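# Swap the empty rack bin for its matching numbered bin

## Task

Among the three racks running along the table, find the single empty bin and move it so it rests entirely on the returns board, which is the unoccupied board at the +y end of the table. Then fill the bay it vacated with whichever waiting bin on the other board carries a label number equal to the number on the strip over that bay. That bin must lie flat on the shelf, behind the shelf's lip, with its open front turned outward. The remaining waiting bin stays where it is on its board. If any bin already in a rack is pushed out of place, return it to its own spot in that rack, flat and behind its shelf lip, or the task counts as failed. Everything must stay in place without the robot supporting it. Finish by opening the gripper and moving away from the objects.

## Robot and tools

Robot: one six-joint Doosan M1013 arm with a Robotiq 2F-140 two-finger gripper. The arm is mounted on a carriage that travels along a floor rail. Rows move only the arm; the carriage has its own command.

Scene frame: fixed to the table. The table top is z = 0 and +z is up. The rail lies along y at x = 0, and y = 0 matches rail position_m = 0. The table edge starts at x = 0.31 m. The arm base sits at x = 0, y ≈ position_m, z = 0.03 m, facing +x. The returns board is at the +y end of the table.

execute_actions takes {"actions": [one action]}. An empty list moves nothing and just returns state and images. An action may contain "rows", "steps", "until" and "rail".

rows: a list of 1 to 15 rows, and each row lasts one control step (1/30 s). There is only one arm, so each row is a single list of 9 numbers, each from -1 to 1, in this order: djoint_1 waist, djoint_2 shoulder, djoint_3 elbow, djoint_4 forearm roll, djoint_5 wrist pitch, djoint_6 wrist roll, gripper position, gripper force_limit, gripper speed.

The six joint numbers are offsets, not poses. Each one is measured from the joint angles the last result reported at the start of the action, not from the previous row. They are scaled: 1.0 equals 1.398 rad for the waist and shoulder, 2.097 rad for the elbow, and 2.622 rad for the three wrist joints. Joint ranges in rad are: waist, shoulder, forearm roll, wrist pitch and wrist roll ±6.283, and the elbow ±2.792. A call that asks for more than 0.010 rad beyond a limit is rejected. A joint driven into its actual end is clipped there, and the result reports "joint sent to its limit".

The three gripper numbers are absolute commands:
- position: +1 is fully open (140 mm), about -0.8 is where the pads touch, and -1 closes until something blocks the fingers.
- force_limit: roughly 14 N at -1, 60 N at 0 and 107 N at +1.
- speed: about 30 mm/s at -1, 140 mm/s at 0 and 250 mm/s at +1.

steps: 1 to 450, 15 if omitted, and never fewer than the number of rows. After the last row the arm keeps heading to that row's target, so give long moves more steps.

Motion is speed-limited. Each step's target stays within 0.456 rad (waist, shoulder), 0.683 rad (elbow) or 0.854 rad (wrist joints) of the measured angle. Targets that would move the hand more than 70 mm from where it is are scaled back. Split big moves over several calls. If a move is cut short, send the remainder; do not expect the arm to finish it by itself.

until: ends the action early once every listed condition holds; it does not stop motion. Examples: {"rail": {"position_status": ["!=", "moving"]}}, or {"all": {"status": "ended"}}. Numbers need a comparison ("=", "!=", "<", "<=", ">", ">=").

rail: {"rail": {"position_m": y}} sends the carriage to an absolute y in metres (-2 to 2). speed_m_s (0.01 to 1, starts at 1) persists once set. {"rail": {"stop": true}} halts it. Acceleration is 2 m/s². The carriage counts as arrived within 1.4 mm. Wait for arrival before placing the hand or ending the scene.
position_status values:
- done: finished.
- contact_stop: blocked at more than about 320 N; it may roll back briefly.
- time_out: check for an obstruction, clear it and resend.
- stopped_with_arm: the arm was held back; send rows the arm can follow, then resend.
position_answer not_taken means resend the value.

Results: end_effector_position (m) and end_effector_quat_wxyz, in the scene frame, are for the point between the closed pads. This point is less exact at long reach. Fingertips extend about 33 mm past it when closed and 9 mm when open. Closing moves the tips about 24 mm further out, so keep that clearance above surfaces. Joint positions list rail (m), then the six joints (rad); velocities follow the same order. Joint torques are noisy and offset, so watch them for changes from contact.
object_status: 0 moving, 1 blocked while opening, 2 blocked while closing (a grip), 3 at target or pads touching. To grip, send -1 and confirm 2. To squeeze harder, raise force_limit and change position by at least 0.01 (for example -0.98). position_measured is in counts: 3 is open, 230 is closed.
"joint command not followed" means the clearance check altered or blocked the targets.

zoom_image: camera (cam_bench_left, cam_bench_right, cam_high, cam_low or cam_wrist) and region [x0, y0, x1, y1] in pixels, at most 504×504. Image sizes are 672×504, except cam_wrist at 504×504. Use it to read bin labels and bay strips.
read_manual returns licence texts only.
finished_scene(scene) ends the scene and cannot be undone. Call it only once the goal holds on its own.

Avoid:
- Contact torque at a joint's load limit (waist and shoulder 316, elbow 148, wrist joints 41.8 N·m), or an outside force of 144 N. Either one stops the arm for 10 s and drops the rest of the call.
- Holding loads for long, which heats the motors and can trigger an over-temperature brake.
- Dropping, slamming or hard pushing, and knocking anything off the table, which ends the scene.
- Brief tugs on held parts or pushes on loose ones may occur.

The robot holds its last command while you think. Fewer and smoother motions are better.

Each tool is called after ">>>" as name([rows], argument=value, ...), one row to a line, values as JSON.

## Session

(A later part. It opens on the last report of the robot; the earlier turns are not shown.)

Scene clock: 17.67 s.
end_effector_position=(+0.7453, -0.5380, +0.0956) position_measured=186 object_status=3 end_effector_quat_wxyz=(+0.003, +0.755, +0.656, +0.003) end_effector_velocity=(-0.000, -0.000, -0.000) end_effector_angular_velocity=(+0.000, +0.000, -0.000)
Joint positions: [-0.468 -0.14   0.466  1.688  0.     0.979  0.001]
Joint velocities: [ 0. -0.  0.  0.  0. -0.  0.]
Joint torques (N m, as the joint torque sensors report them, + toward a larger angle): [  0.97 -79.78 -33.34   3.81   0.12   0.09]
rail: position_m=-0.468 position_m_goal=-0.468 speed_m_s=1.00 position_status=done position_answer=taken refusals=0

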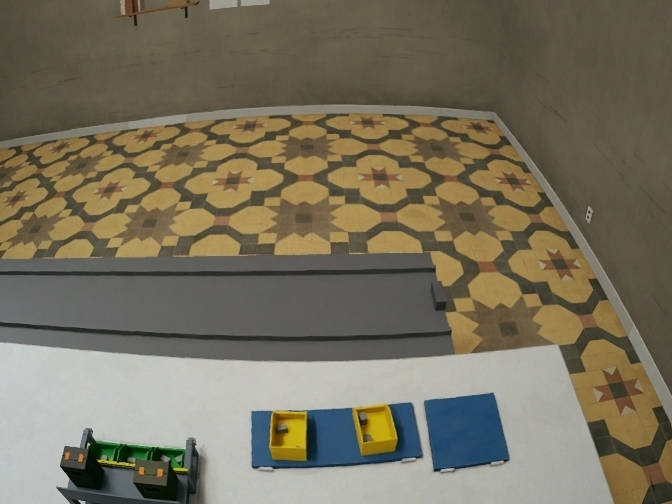

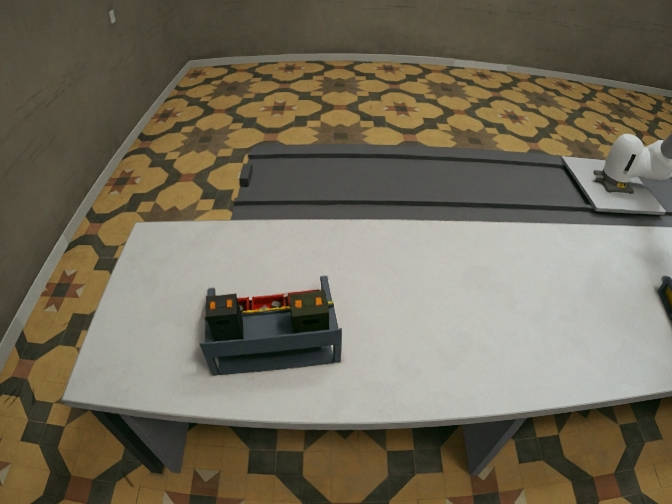

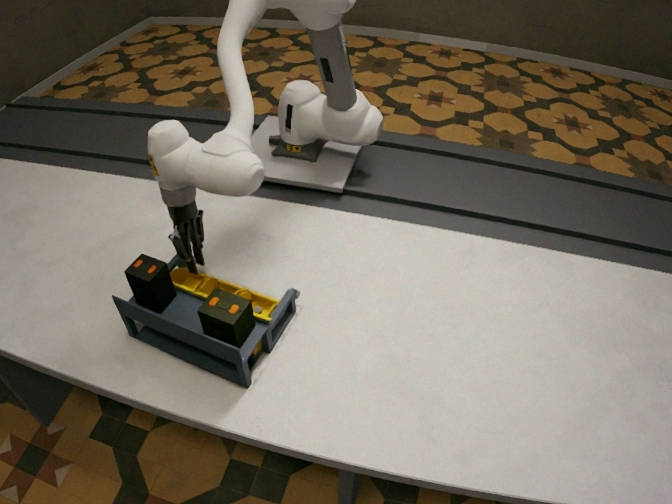

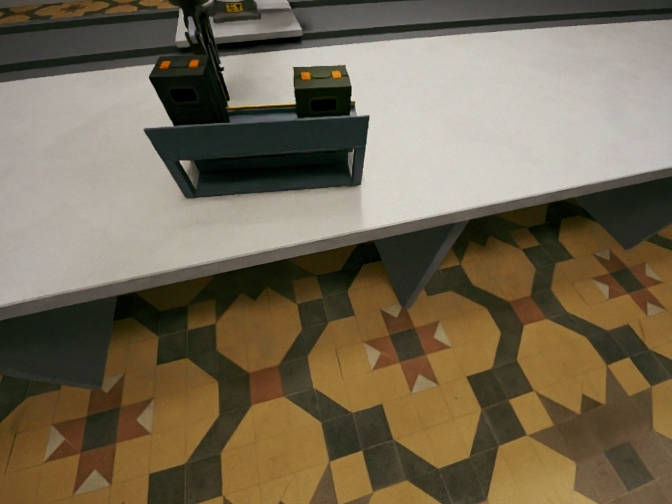

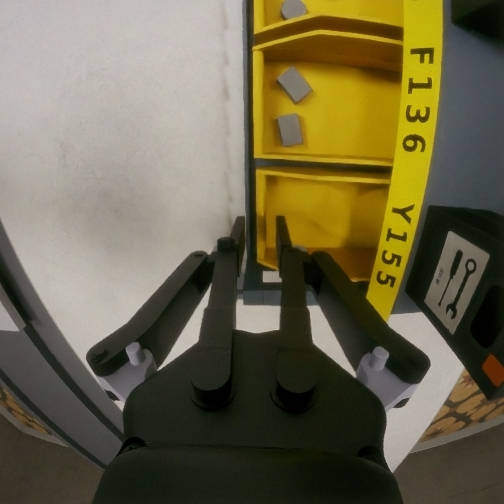

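>>> execute_actions([
  {"rows":[[0,0.0181,0.0116,0,-0.0189,0,-0.45,1,0]],"steps":25},
])

>>> execute_actions([
  {"rows":[[0,0,0,0,0,0,-1,1,-0.6]],"steps":25},
])

>>> execute_actions([
  {"rows":[[0,-0.0088,-0.004,0,0.0079,0,-1,1,-0.6]],"steps":20},
])

Scene clock: 20.30 s.
end_effector_position=(+0.7434, -0.5377, +0.0657) position_measured=186 object_status=3 end_effector_quat_wxyz=(+0.003, +0.755, +0.656, +0.002) end_effector_velocity=(-0.000, -0.000, -0.000) end_effector_angular_velocity=(-0.000, +0.000, +0.000)
Joint positions: [-0.468 -0.139  0.492  1.712  0.     0.93   0.001]
Joint velocities: [ 0.  0.  0.  0. -0. -0. -0.]
Joint torques (N m, as the joint torque sensors report them, + toward a larger angle): [  1.01 -79.93 -32.58   3.7    0.02   0.07]
rail: position_m=-0.468 position_m_goal=-0.468 speed_m_s=1.00 position_status=done position_answer=taken refusals=0

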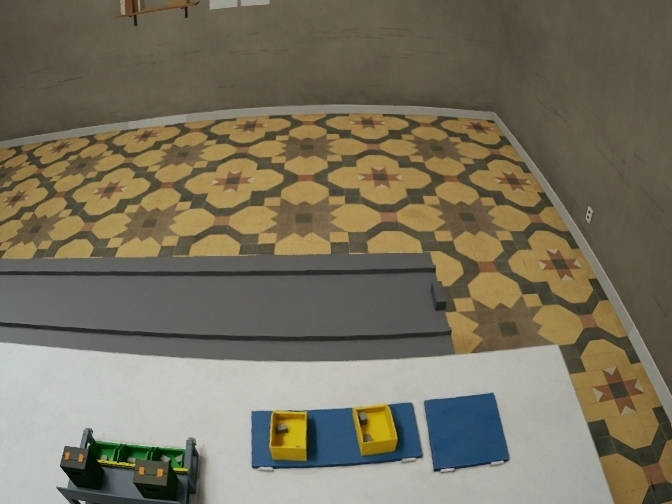

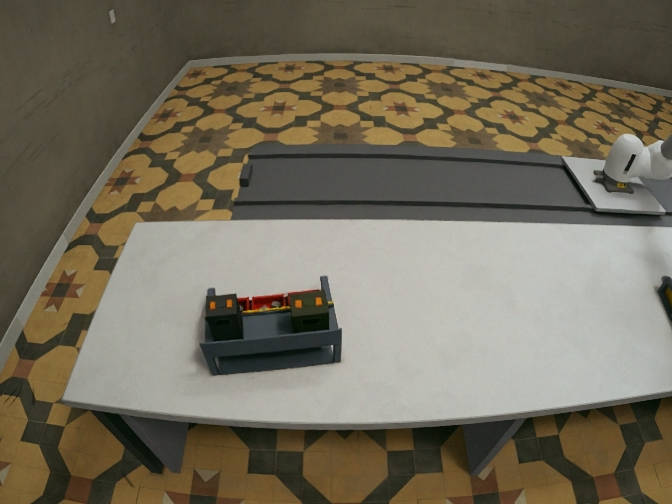

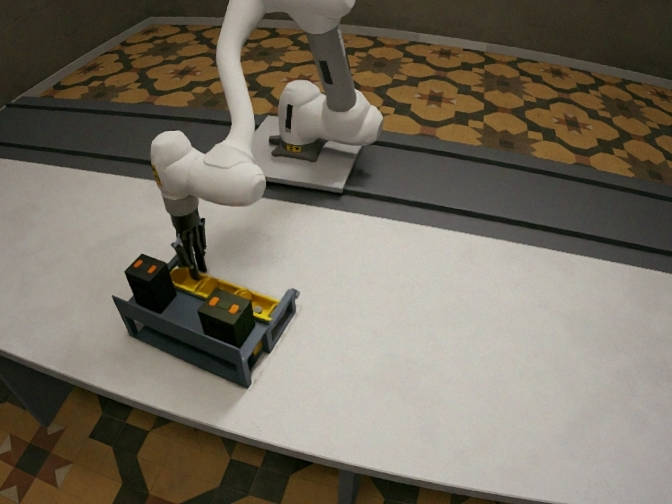

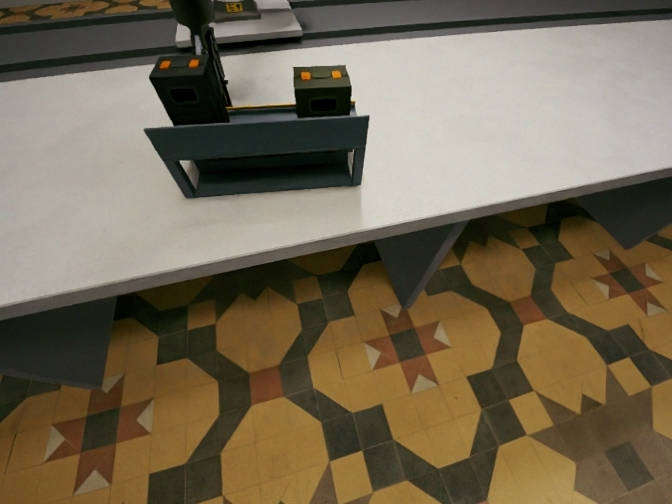

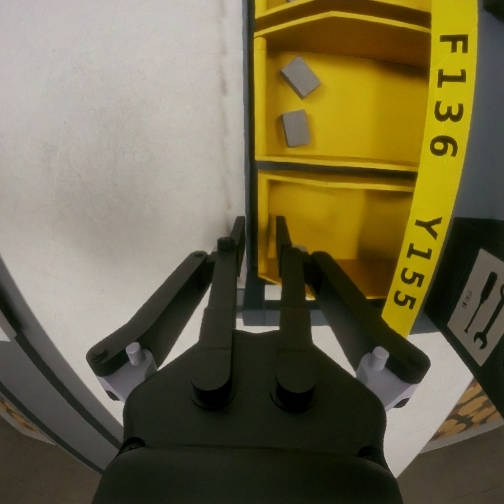

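Scene clock: 21.13 s.
end_effector_position=(+0.7434, -0.5377, +0.0657) position_measured=225 object_status=2 end_effector_quat_wxyz=(+0.003, +0.755, +0.656, +0.002) end_effector_velocity=(+0.000, -0.000, -0.000) end_effector_angular_velocity=(-0.000, +0.000, -0.000)
Joint positions: [-0.468 -0.139  0.492  1.712  0.     0.93   0.001]
Joint velocities: [ 0. -0.  0. -0. -0.  0. -0.]
Joint torques (N m, as the joint torque sensors report them, + toward a larger angle): [  0.62 -63.71 -27.28   3.8   -2.9    0.19]
rail: position_m=-0.468 position_m_goal=-0.468 speed_m_s=1.00 position_status=done position_answer=taken refusals=0

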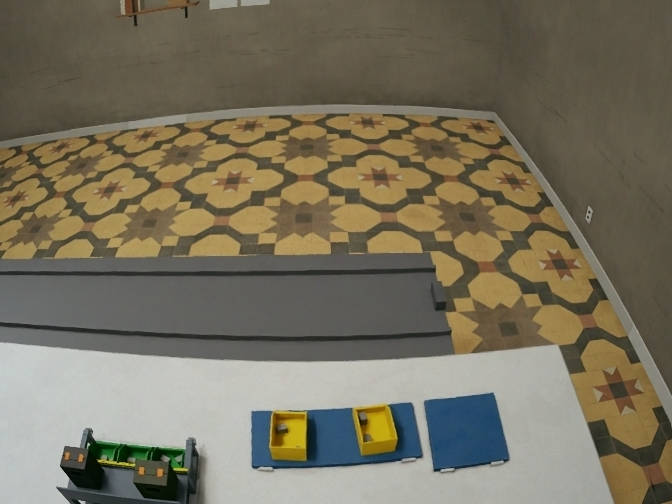

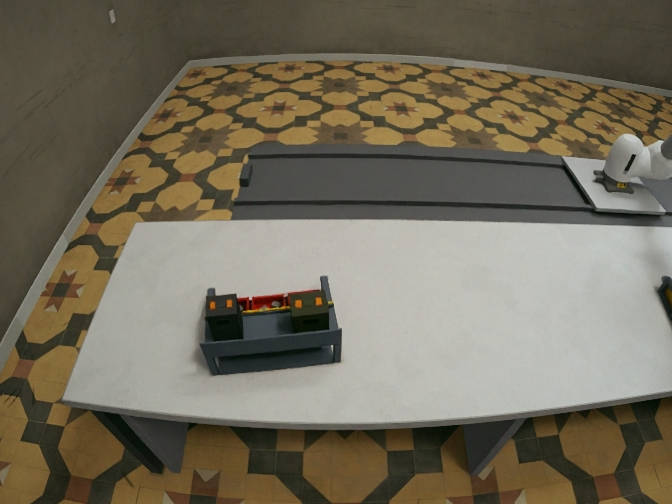

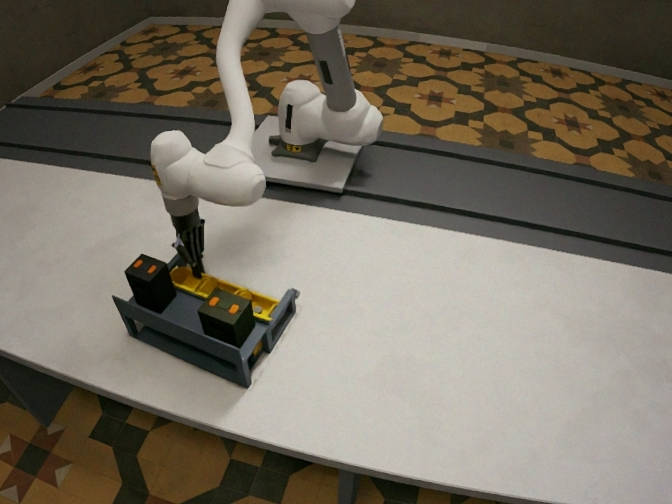

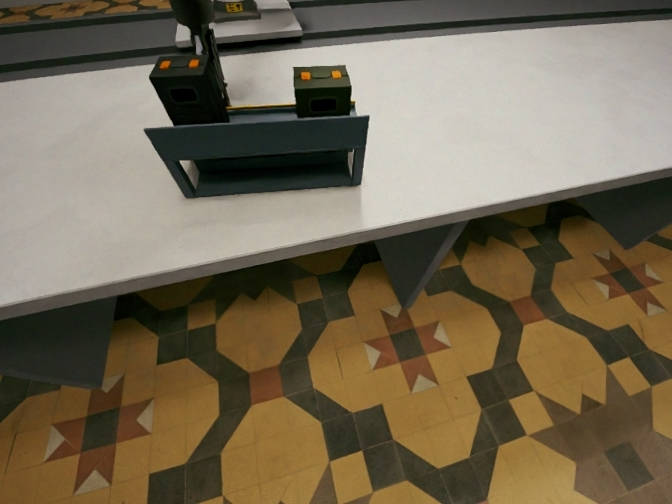

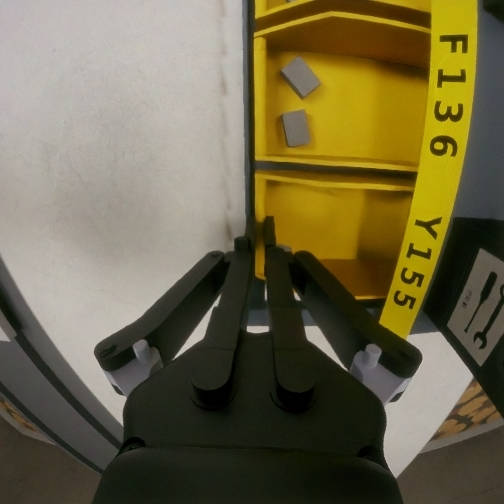

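Scene clock: 21.80 s.
end_effector_position=(+0.7434, -0.5377, +0.0786) position_measured=225 object_status=2 end_effector_quat_wxyz=(+0.003, +0.755, +0.656, +0.002) end_effector_velocity=(+0.000, +0.000, +0.000) end_effector_angular_velocity=(+0.000, -0.000, -0.000)
Joint positions: [-0.468 -0.139  0.479  1.704  0.     0.951  0.001]
Joint velocities: [ 0. -0. -0. -0.  0.  0.  0.]
Joint torques (N m, as the joint torque sensors report them, + toward a larger angle): [  0.19 -80.63 -33.4    3.85  -0.04   0.08]
rail: position_m=-0.468 position_m_goal=-0.468 speed_m_s=1.00 position_status=done position_answer=taken refusals=0

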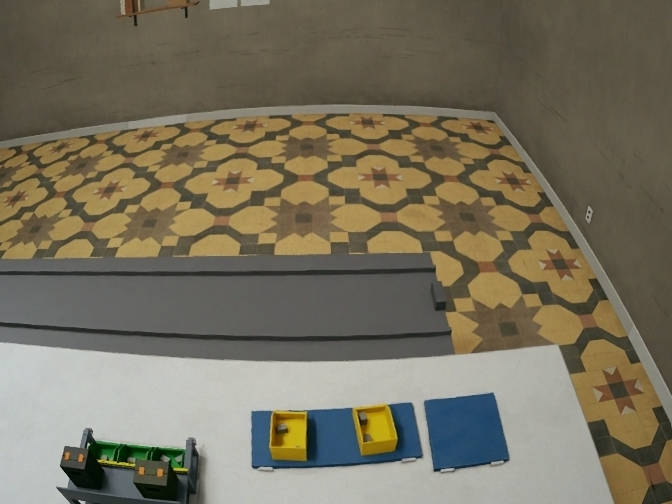

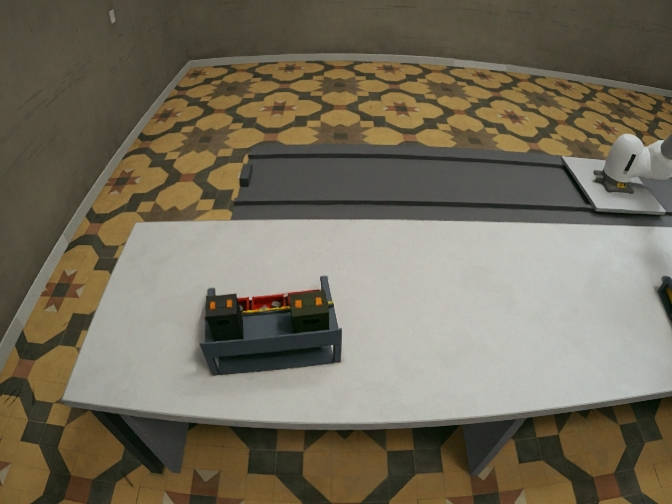

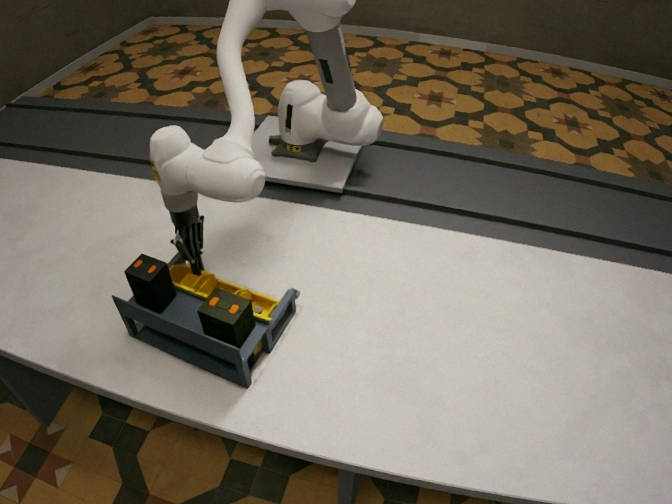

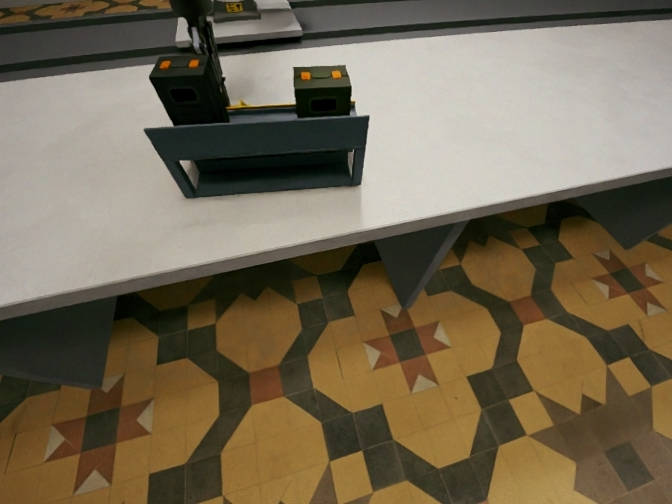

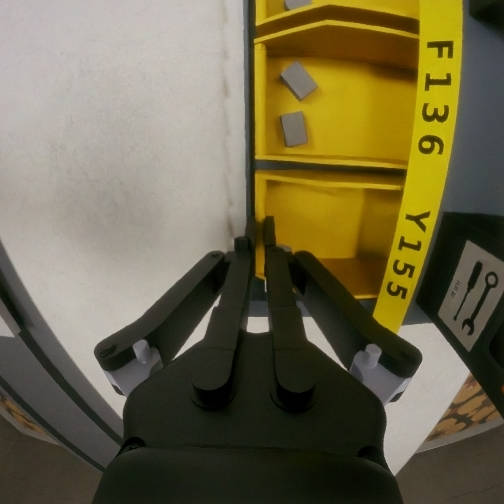

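>>> execute_actions([
  {"rows":[[0,-0.007,0.0075,0,-0.0023,0,-1,1,-0.6],[0,-0.007,0.0075,0,-0.0023,0,-1,1,-0.6],[0,-0.0143,0.0151,0,-0.0046,0,-1,1,-0.6],[0,-0.0143,0.0151,0,-0.0046,0,-1,1,-0.6],[0,-0.0214,0.0226,0,-0.0069,0,-1,1,-0.6],[0,-0.0214,0.0226,0,-0.0069,0,-1,1,-0.6],[0,-0.0285,0.0301,0,-0.0092,0,-1,1,-0.6]],"steps":25},
])

Scene clock: 24.00 s.
end_effector_position=(+0.7142, -0.5336, +0.0790) position_measured=225 object_status=2 end_effector_quat_wxyz=(+0.003, +0.755, +0.656, +0.003) end_effector_velocity=(-0.000, +0.000, +0.000) end_effector_angular_velocity=(-0.000, -0.000, +0.000)
Joint positions: [-0.468 -0.14   0.44   1.767 -0.     0.926  0.001]
Joint velocities: [ 0.  0. -0.  0. -0. -0.  0.]
Joint torques (N m, as the joint torque sensors report them, + toward a larger angle): [  0.55 -77.2  -32.85   3.7   -0.04   0.17]
rail: position_m=-0.468 position_m_goal=-0.468 speed_m_s=1.00 position_status=done position_answer=taken refusals=0

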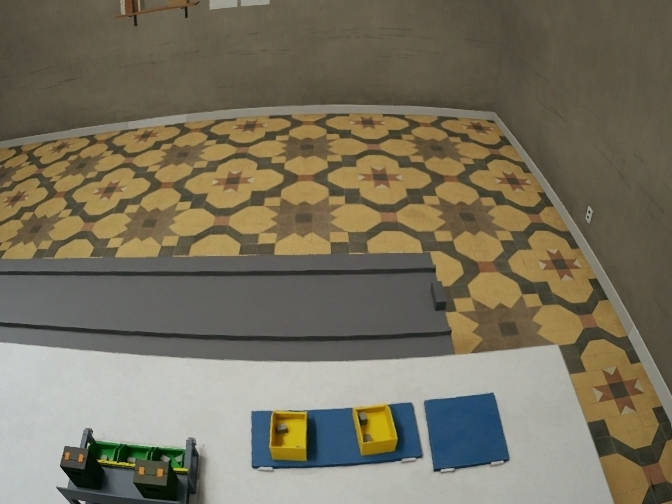

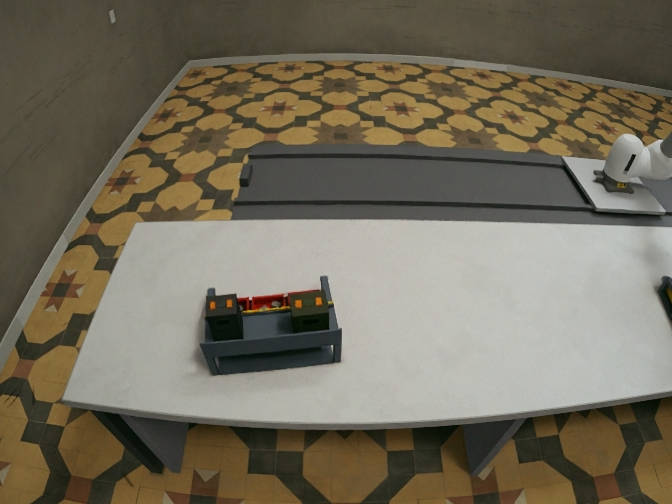

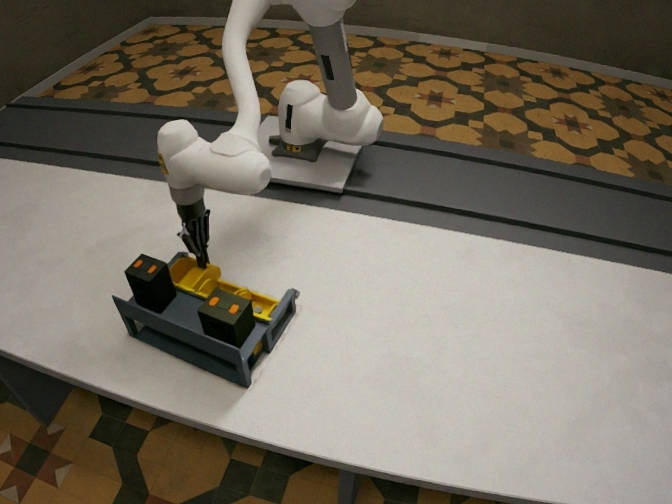

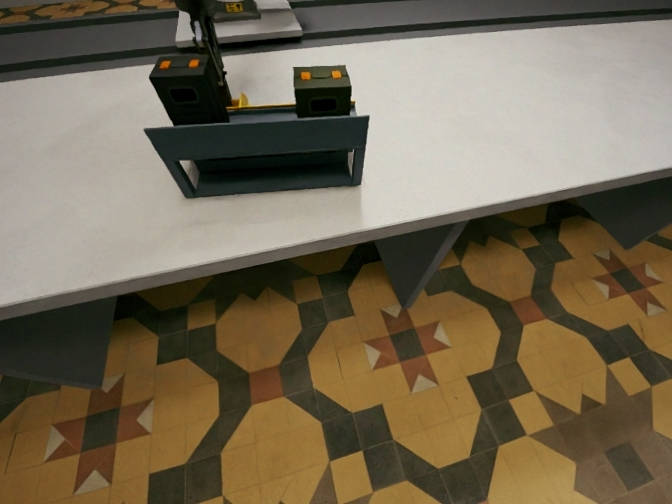

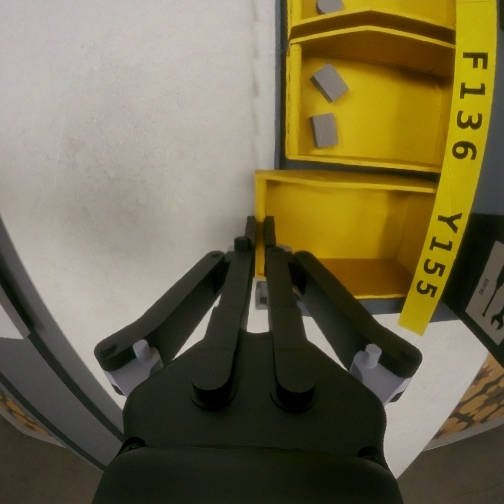

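>>> execute_actions([
  {"rows":[[0,-0.014,0.0145,0,-0.004,0,-1,1,-0.6],[0,-0.014,0.0145,0,-0.004,0,-1,1,-0.6],[0,-0.028,0.029,0,-0.008,0,-1,1,-0.6],[0,-0.028,0.029,0,-0.008,0,-1,1,-0.6],[0,-0.042,0.043,0,-0.012,0,-1,1,-0.6],[0,-0.042,0.043,0,-0.012,0,-1,1,-0.6],[0,-0.0565,0.0572,0,-0.0156,0,-1,1,-0.6]],"steps":25},
])

>>> execute_actions([
  {"rows":[[0,-0.3176,0.1073,0,0.0858,0,-1,1,-0.6]],"steps":40},
])

>>> execute_actions([
  {"rail":{"position_m":2.0},"rows":[[0.427,0,0,0,0,0.175,-1,1,-0.6]],"steps":150,"until":{"all":{"status":"ended"}}},
])

Scene clock: 27.70 s.
end_effector_position=(+0.6557, -0.5254, +0.0799) position_measured=225 object_status=2 end_effector_quat_wxyz=(+0.003, +0.755, +0.656, +0.003) end_effector_velocity=(-0.000, +0.000, +0.000) end_effector_angular_velocity=(-0.000, -0.000, +0.000)
Joint positions: [-0.468 -0.139  0.361  1.887 -0.     0.885  0.001]
Joint velocities: [ 0.  0. -0.  0. -0.  0.  0.]
Joint torques (N m, as the joint torque sensors report them, + toward a larger angle): [  0.7  -67.43 -32.22   3.68  -0.08   0.18]
rail: position_m=-0.468 position_m_goal=-0.468 speed_m_s=1.00 position_status=done position_answer=taken refusals=0

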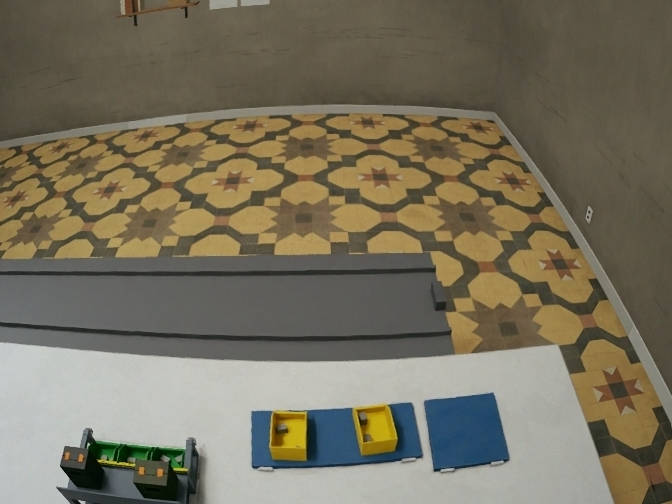

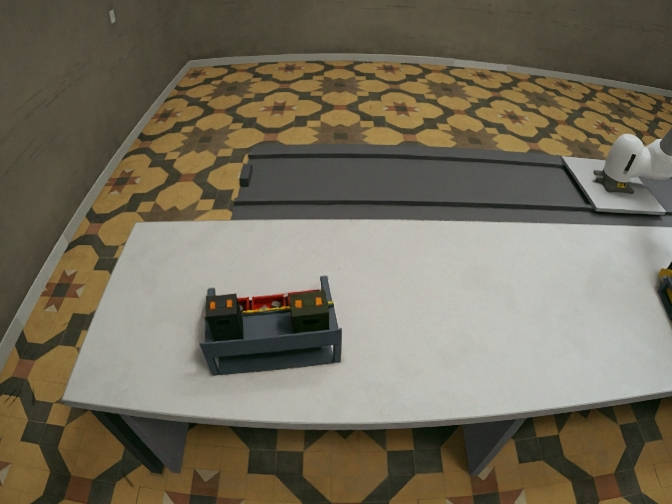

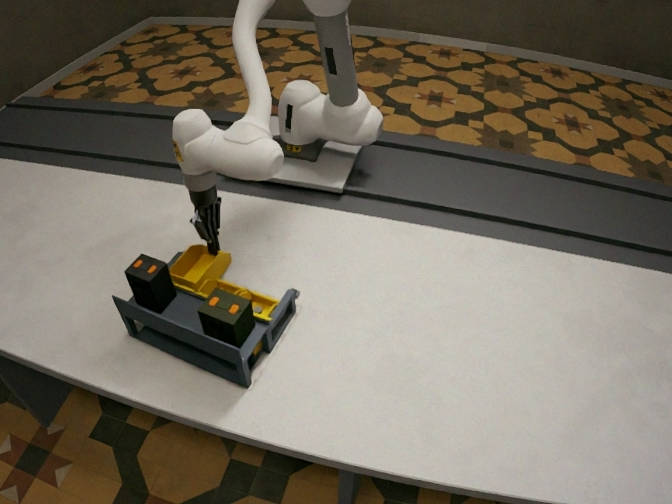

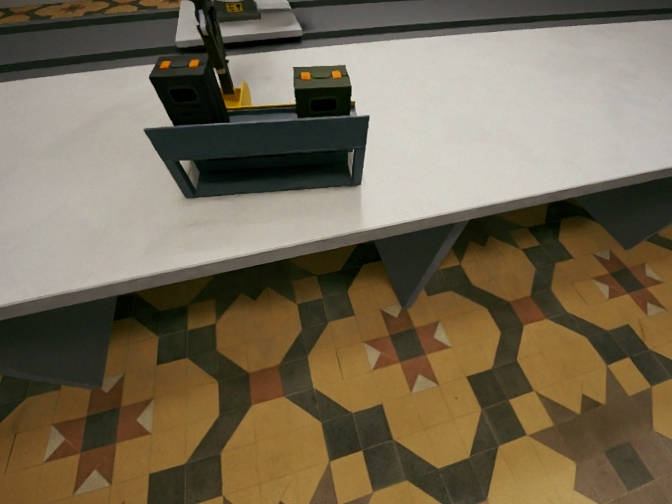

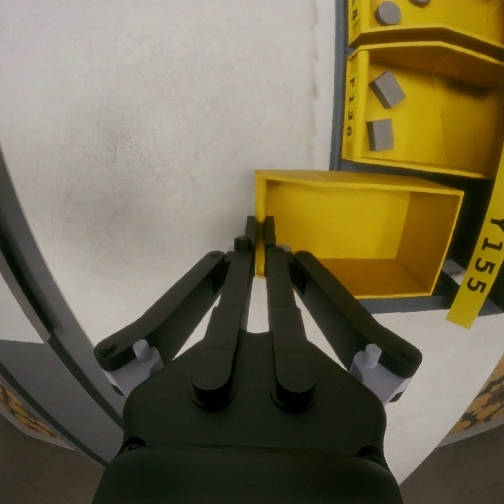

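Scene clock: 29.03 s.
end_effector_position=(+0.4510, -0.4966, +0.2207) position_measured=225 object_status=2 end_effector_quat_wxyz=(+0.001, +0.755, +0.656, +0.001) end_effector_velocity=(-0.000, +0.000, +0.000) end_effector_angular_velocity=(-0.000, -0.000, +0.000)
Joint positions: [-0.468 -0.139 -0.083  2.112 -0.     1.11   0.001]
Joint velocities: [ 0.  0. -0.  0. -0.  0.  0.]
Joint torques (N m, as the joint torque sensors report them, + toward a larger angle): [  1.26 -29.2  -36.7    4.11   0.05   0.11]
rail: position_m=-0.468 position_m_goal=-0.468 speed_m_s=1.00 position_status=done position_answer=taken refusals=0

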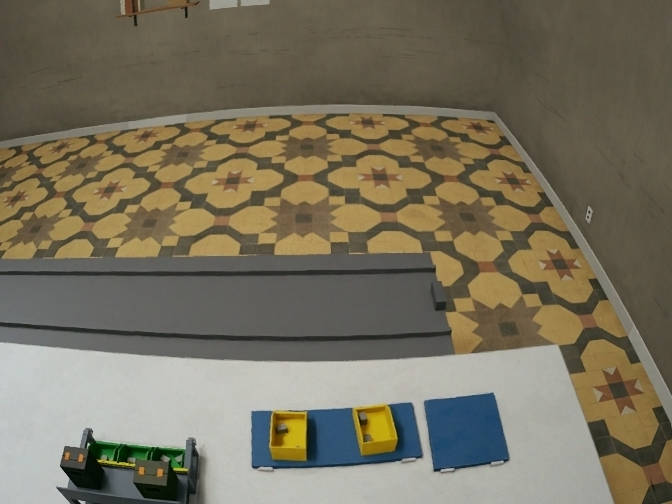

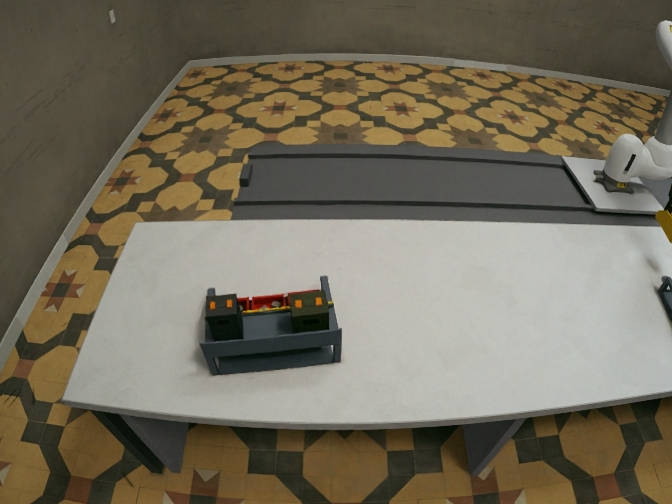

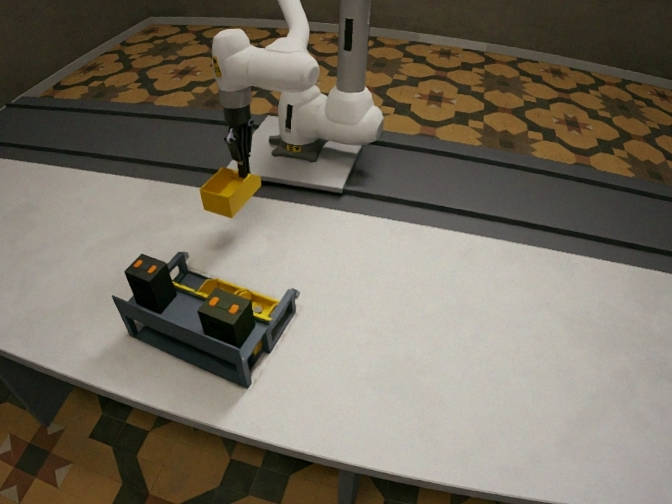

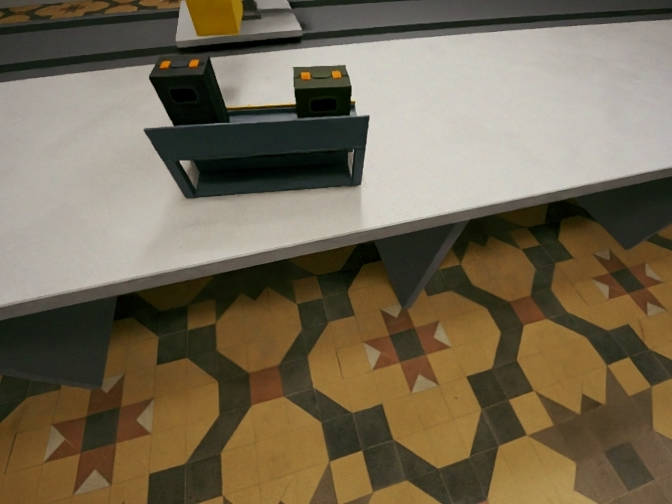

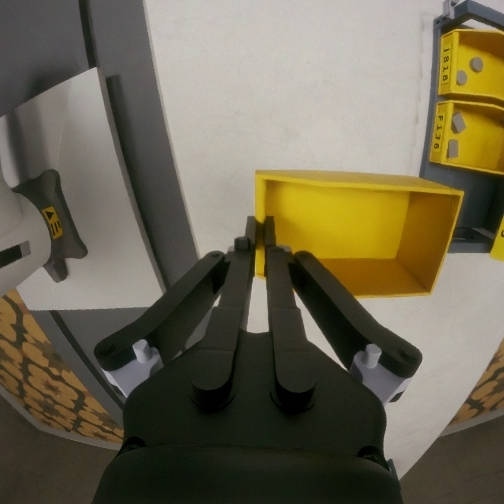

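Scene clock: 32.03 s.
end_effector_position=(+0.3890, +2.2298, +0.2207) position_measured=225 object_status=2 end_effector_quat_wxyz=(+0.000, +0.708, +0.707, +0.001) end_effector_velocity=(+0.000, -0.000, +0.000) end_effector_angular_velocity=(-0.000, +0.000, -0.000)
Joint positions: [ 2.     0.458 -0.083  2.112 -0.     1.11   0.459]
Joint velocities: [ 0. -0.  0. -0. -0.  0.  0.]
Joint torques (N m, as the joint torque sensors report them, + toward a larger angle): [  1.46 -25.57 -35.37   3.88   0.14   0.06]
rail: position_m=2.000 position_m_goal=2.000 speed_m_s=1.00 position_status=done position_answer=taken refusals=0

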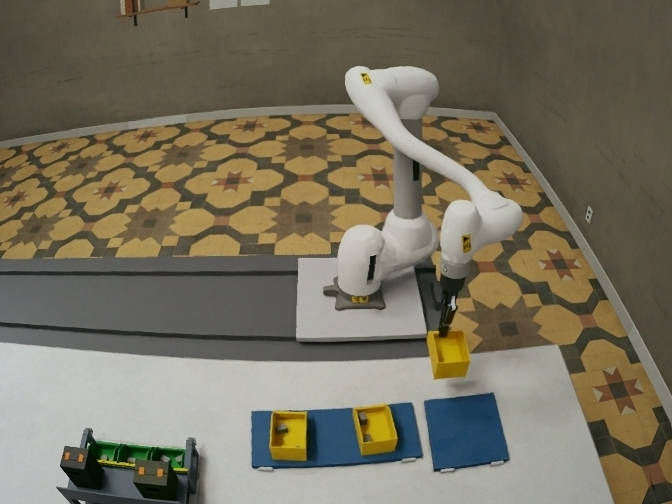

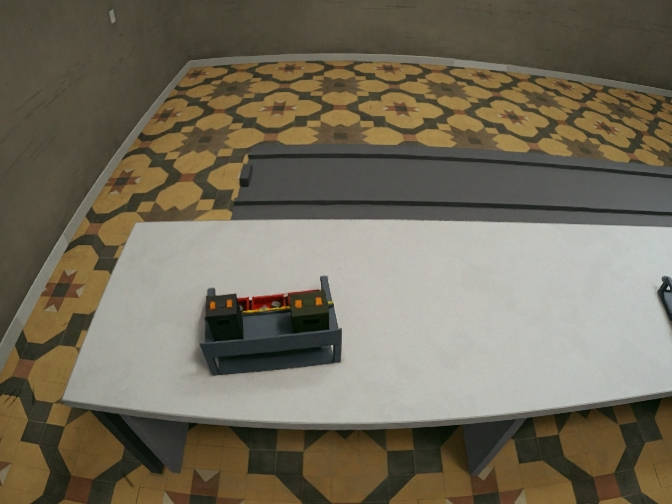

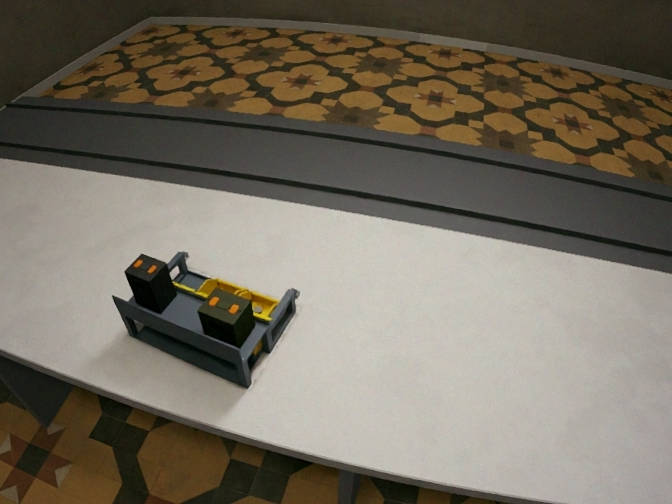

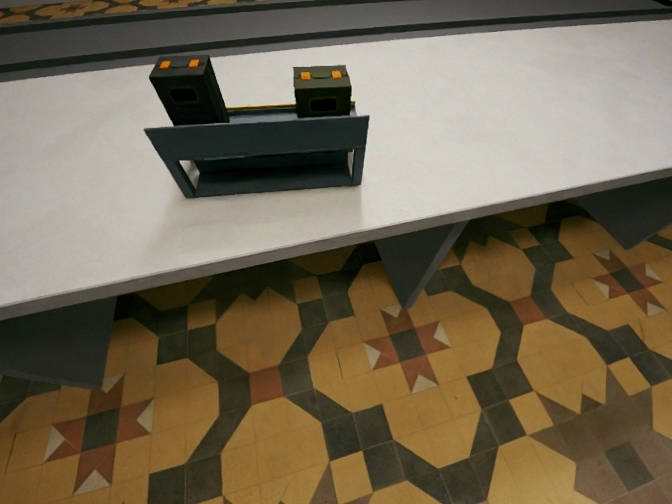

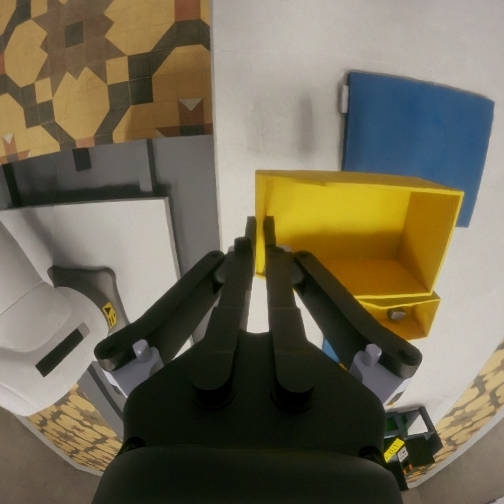

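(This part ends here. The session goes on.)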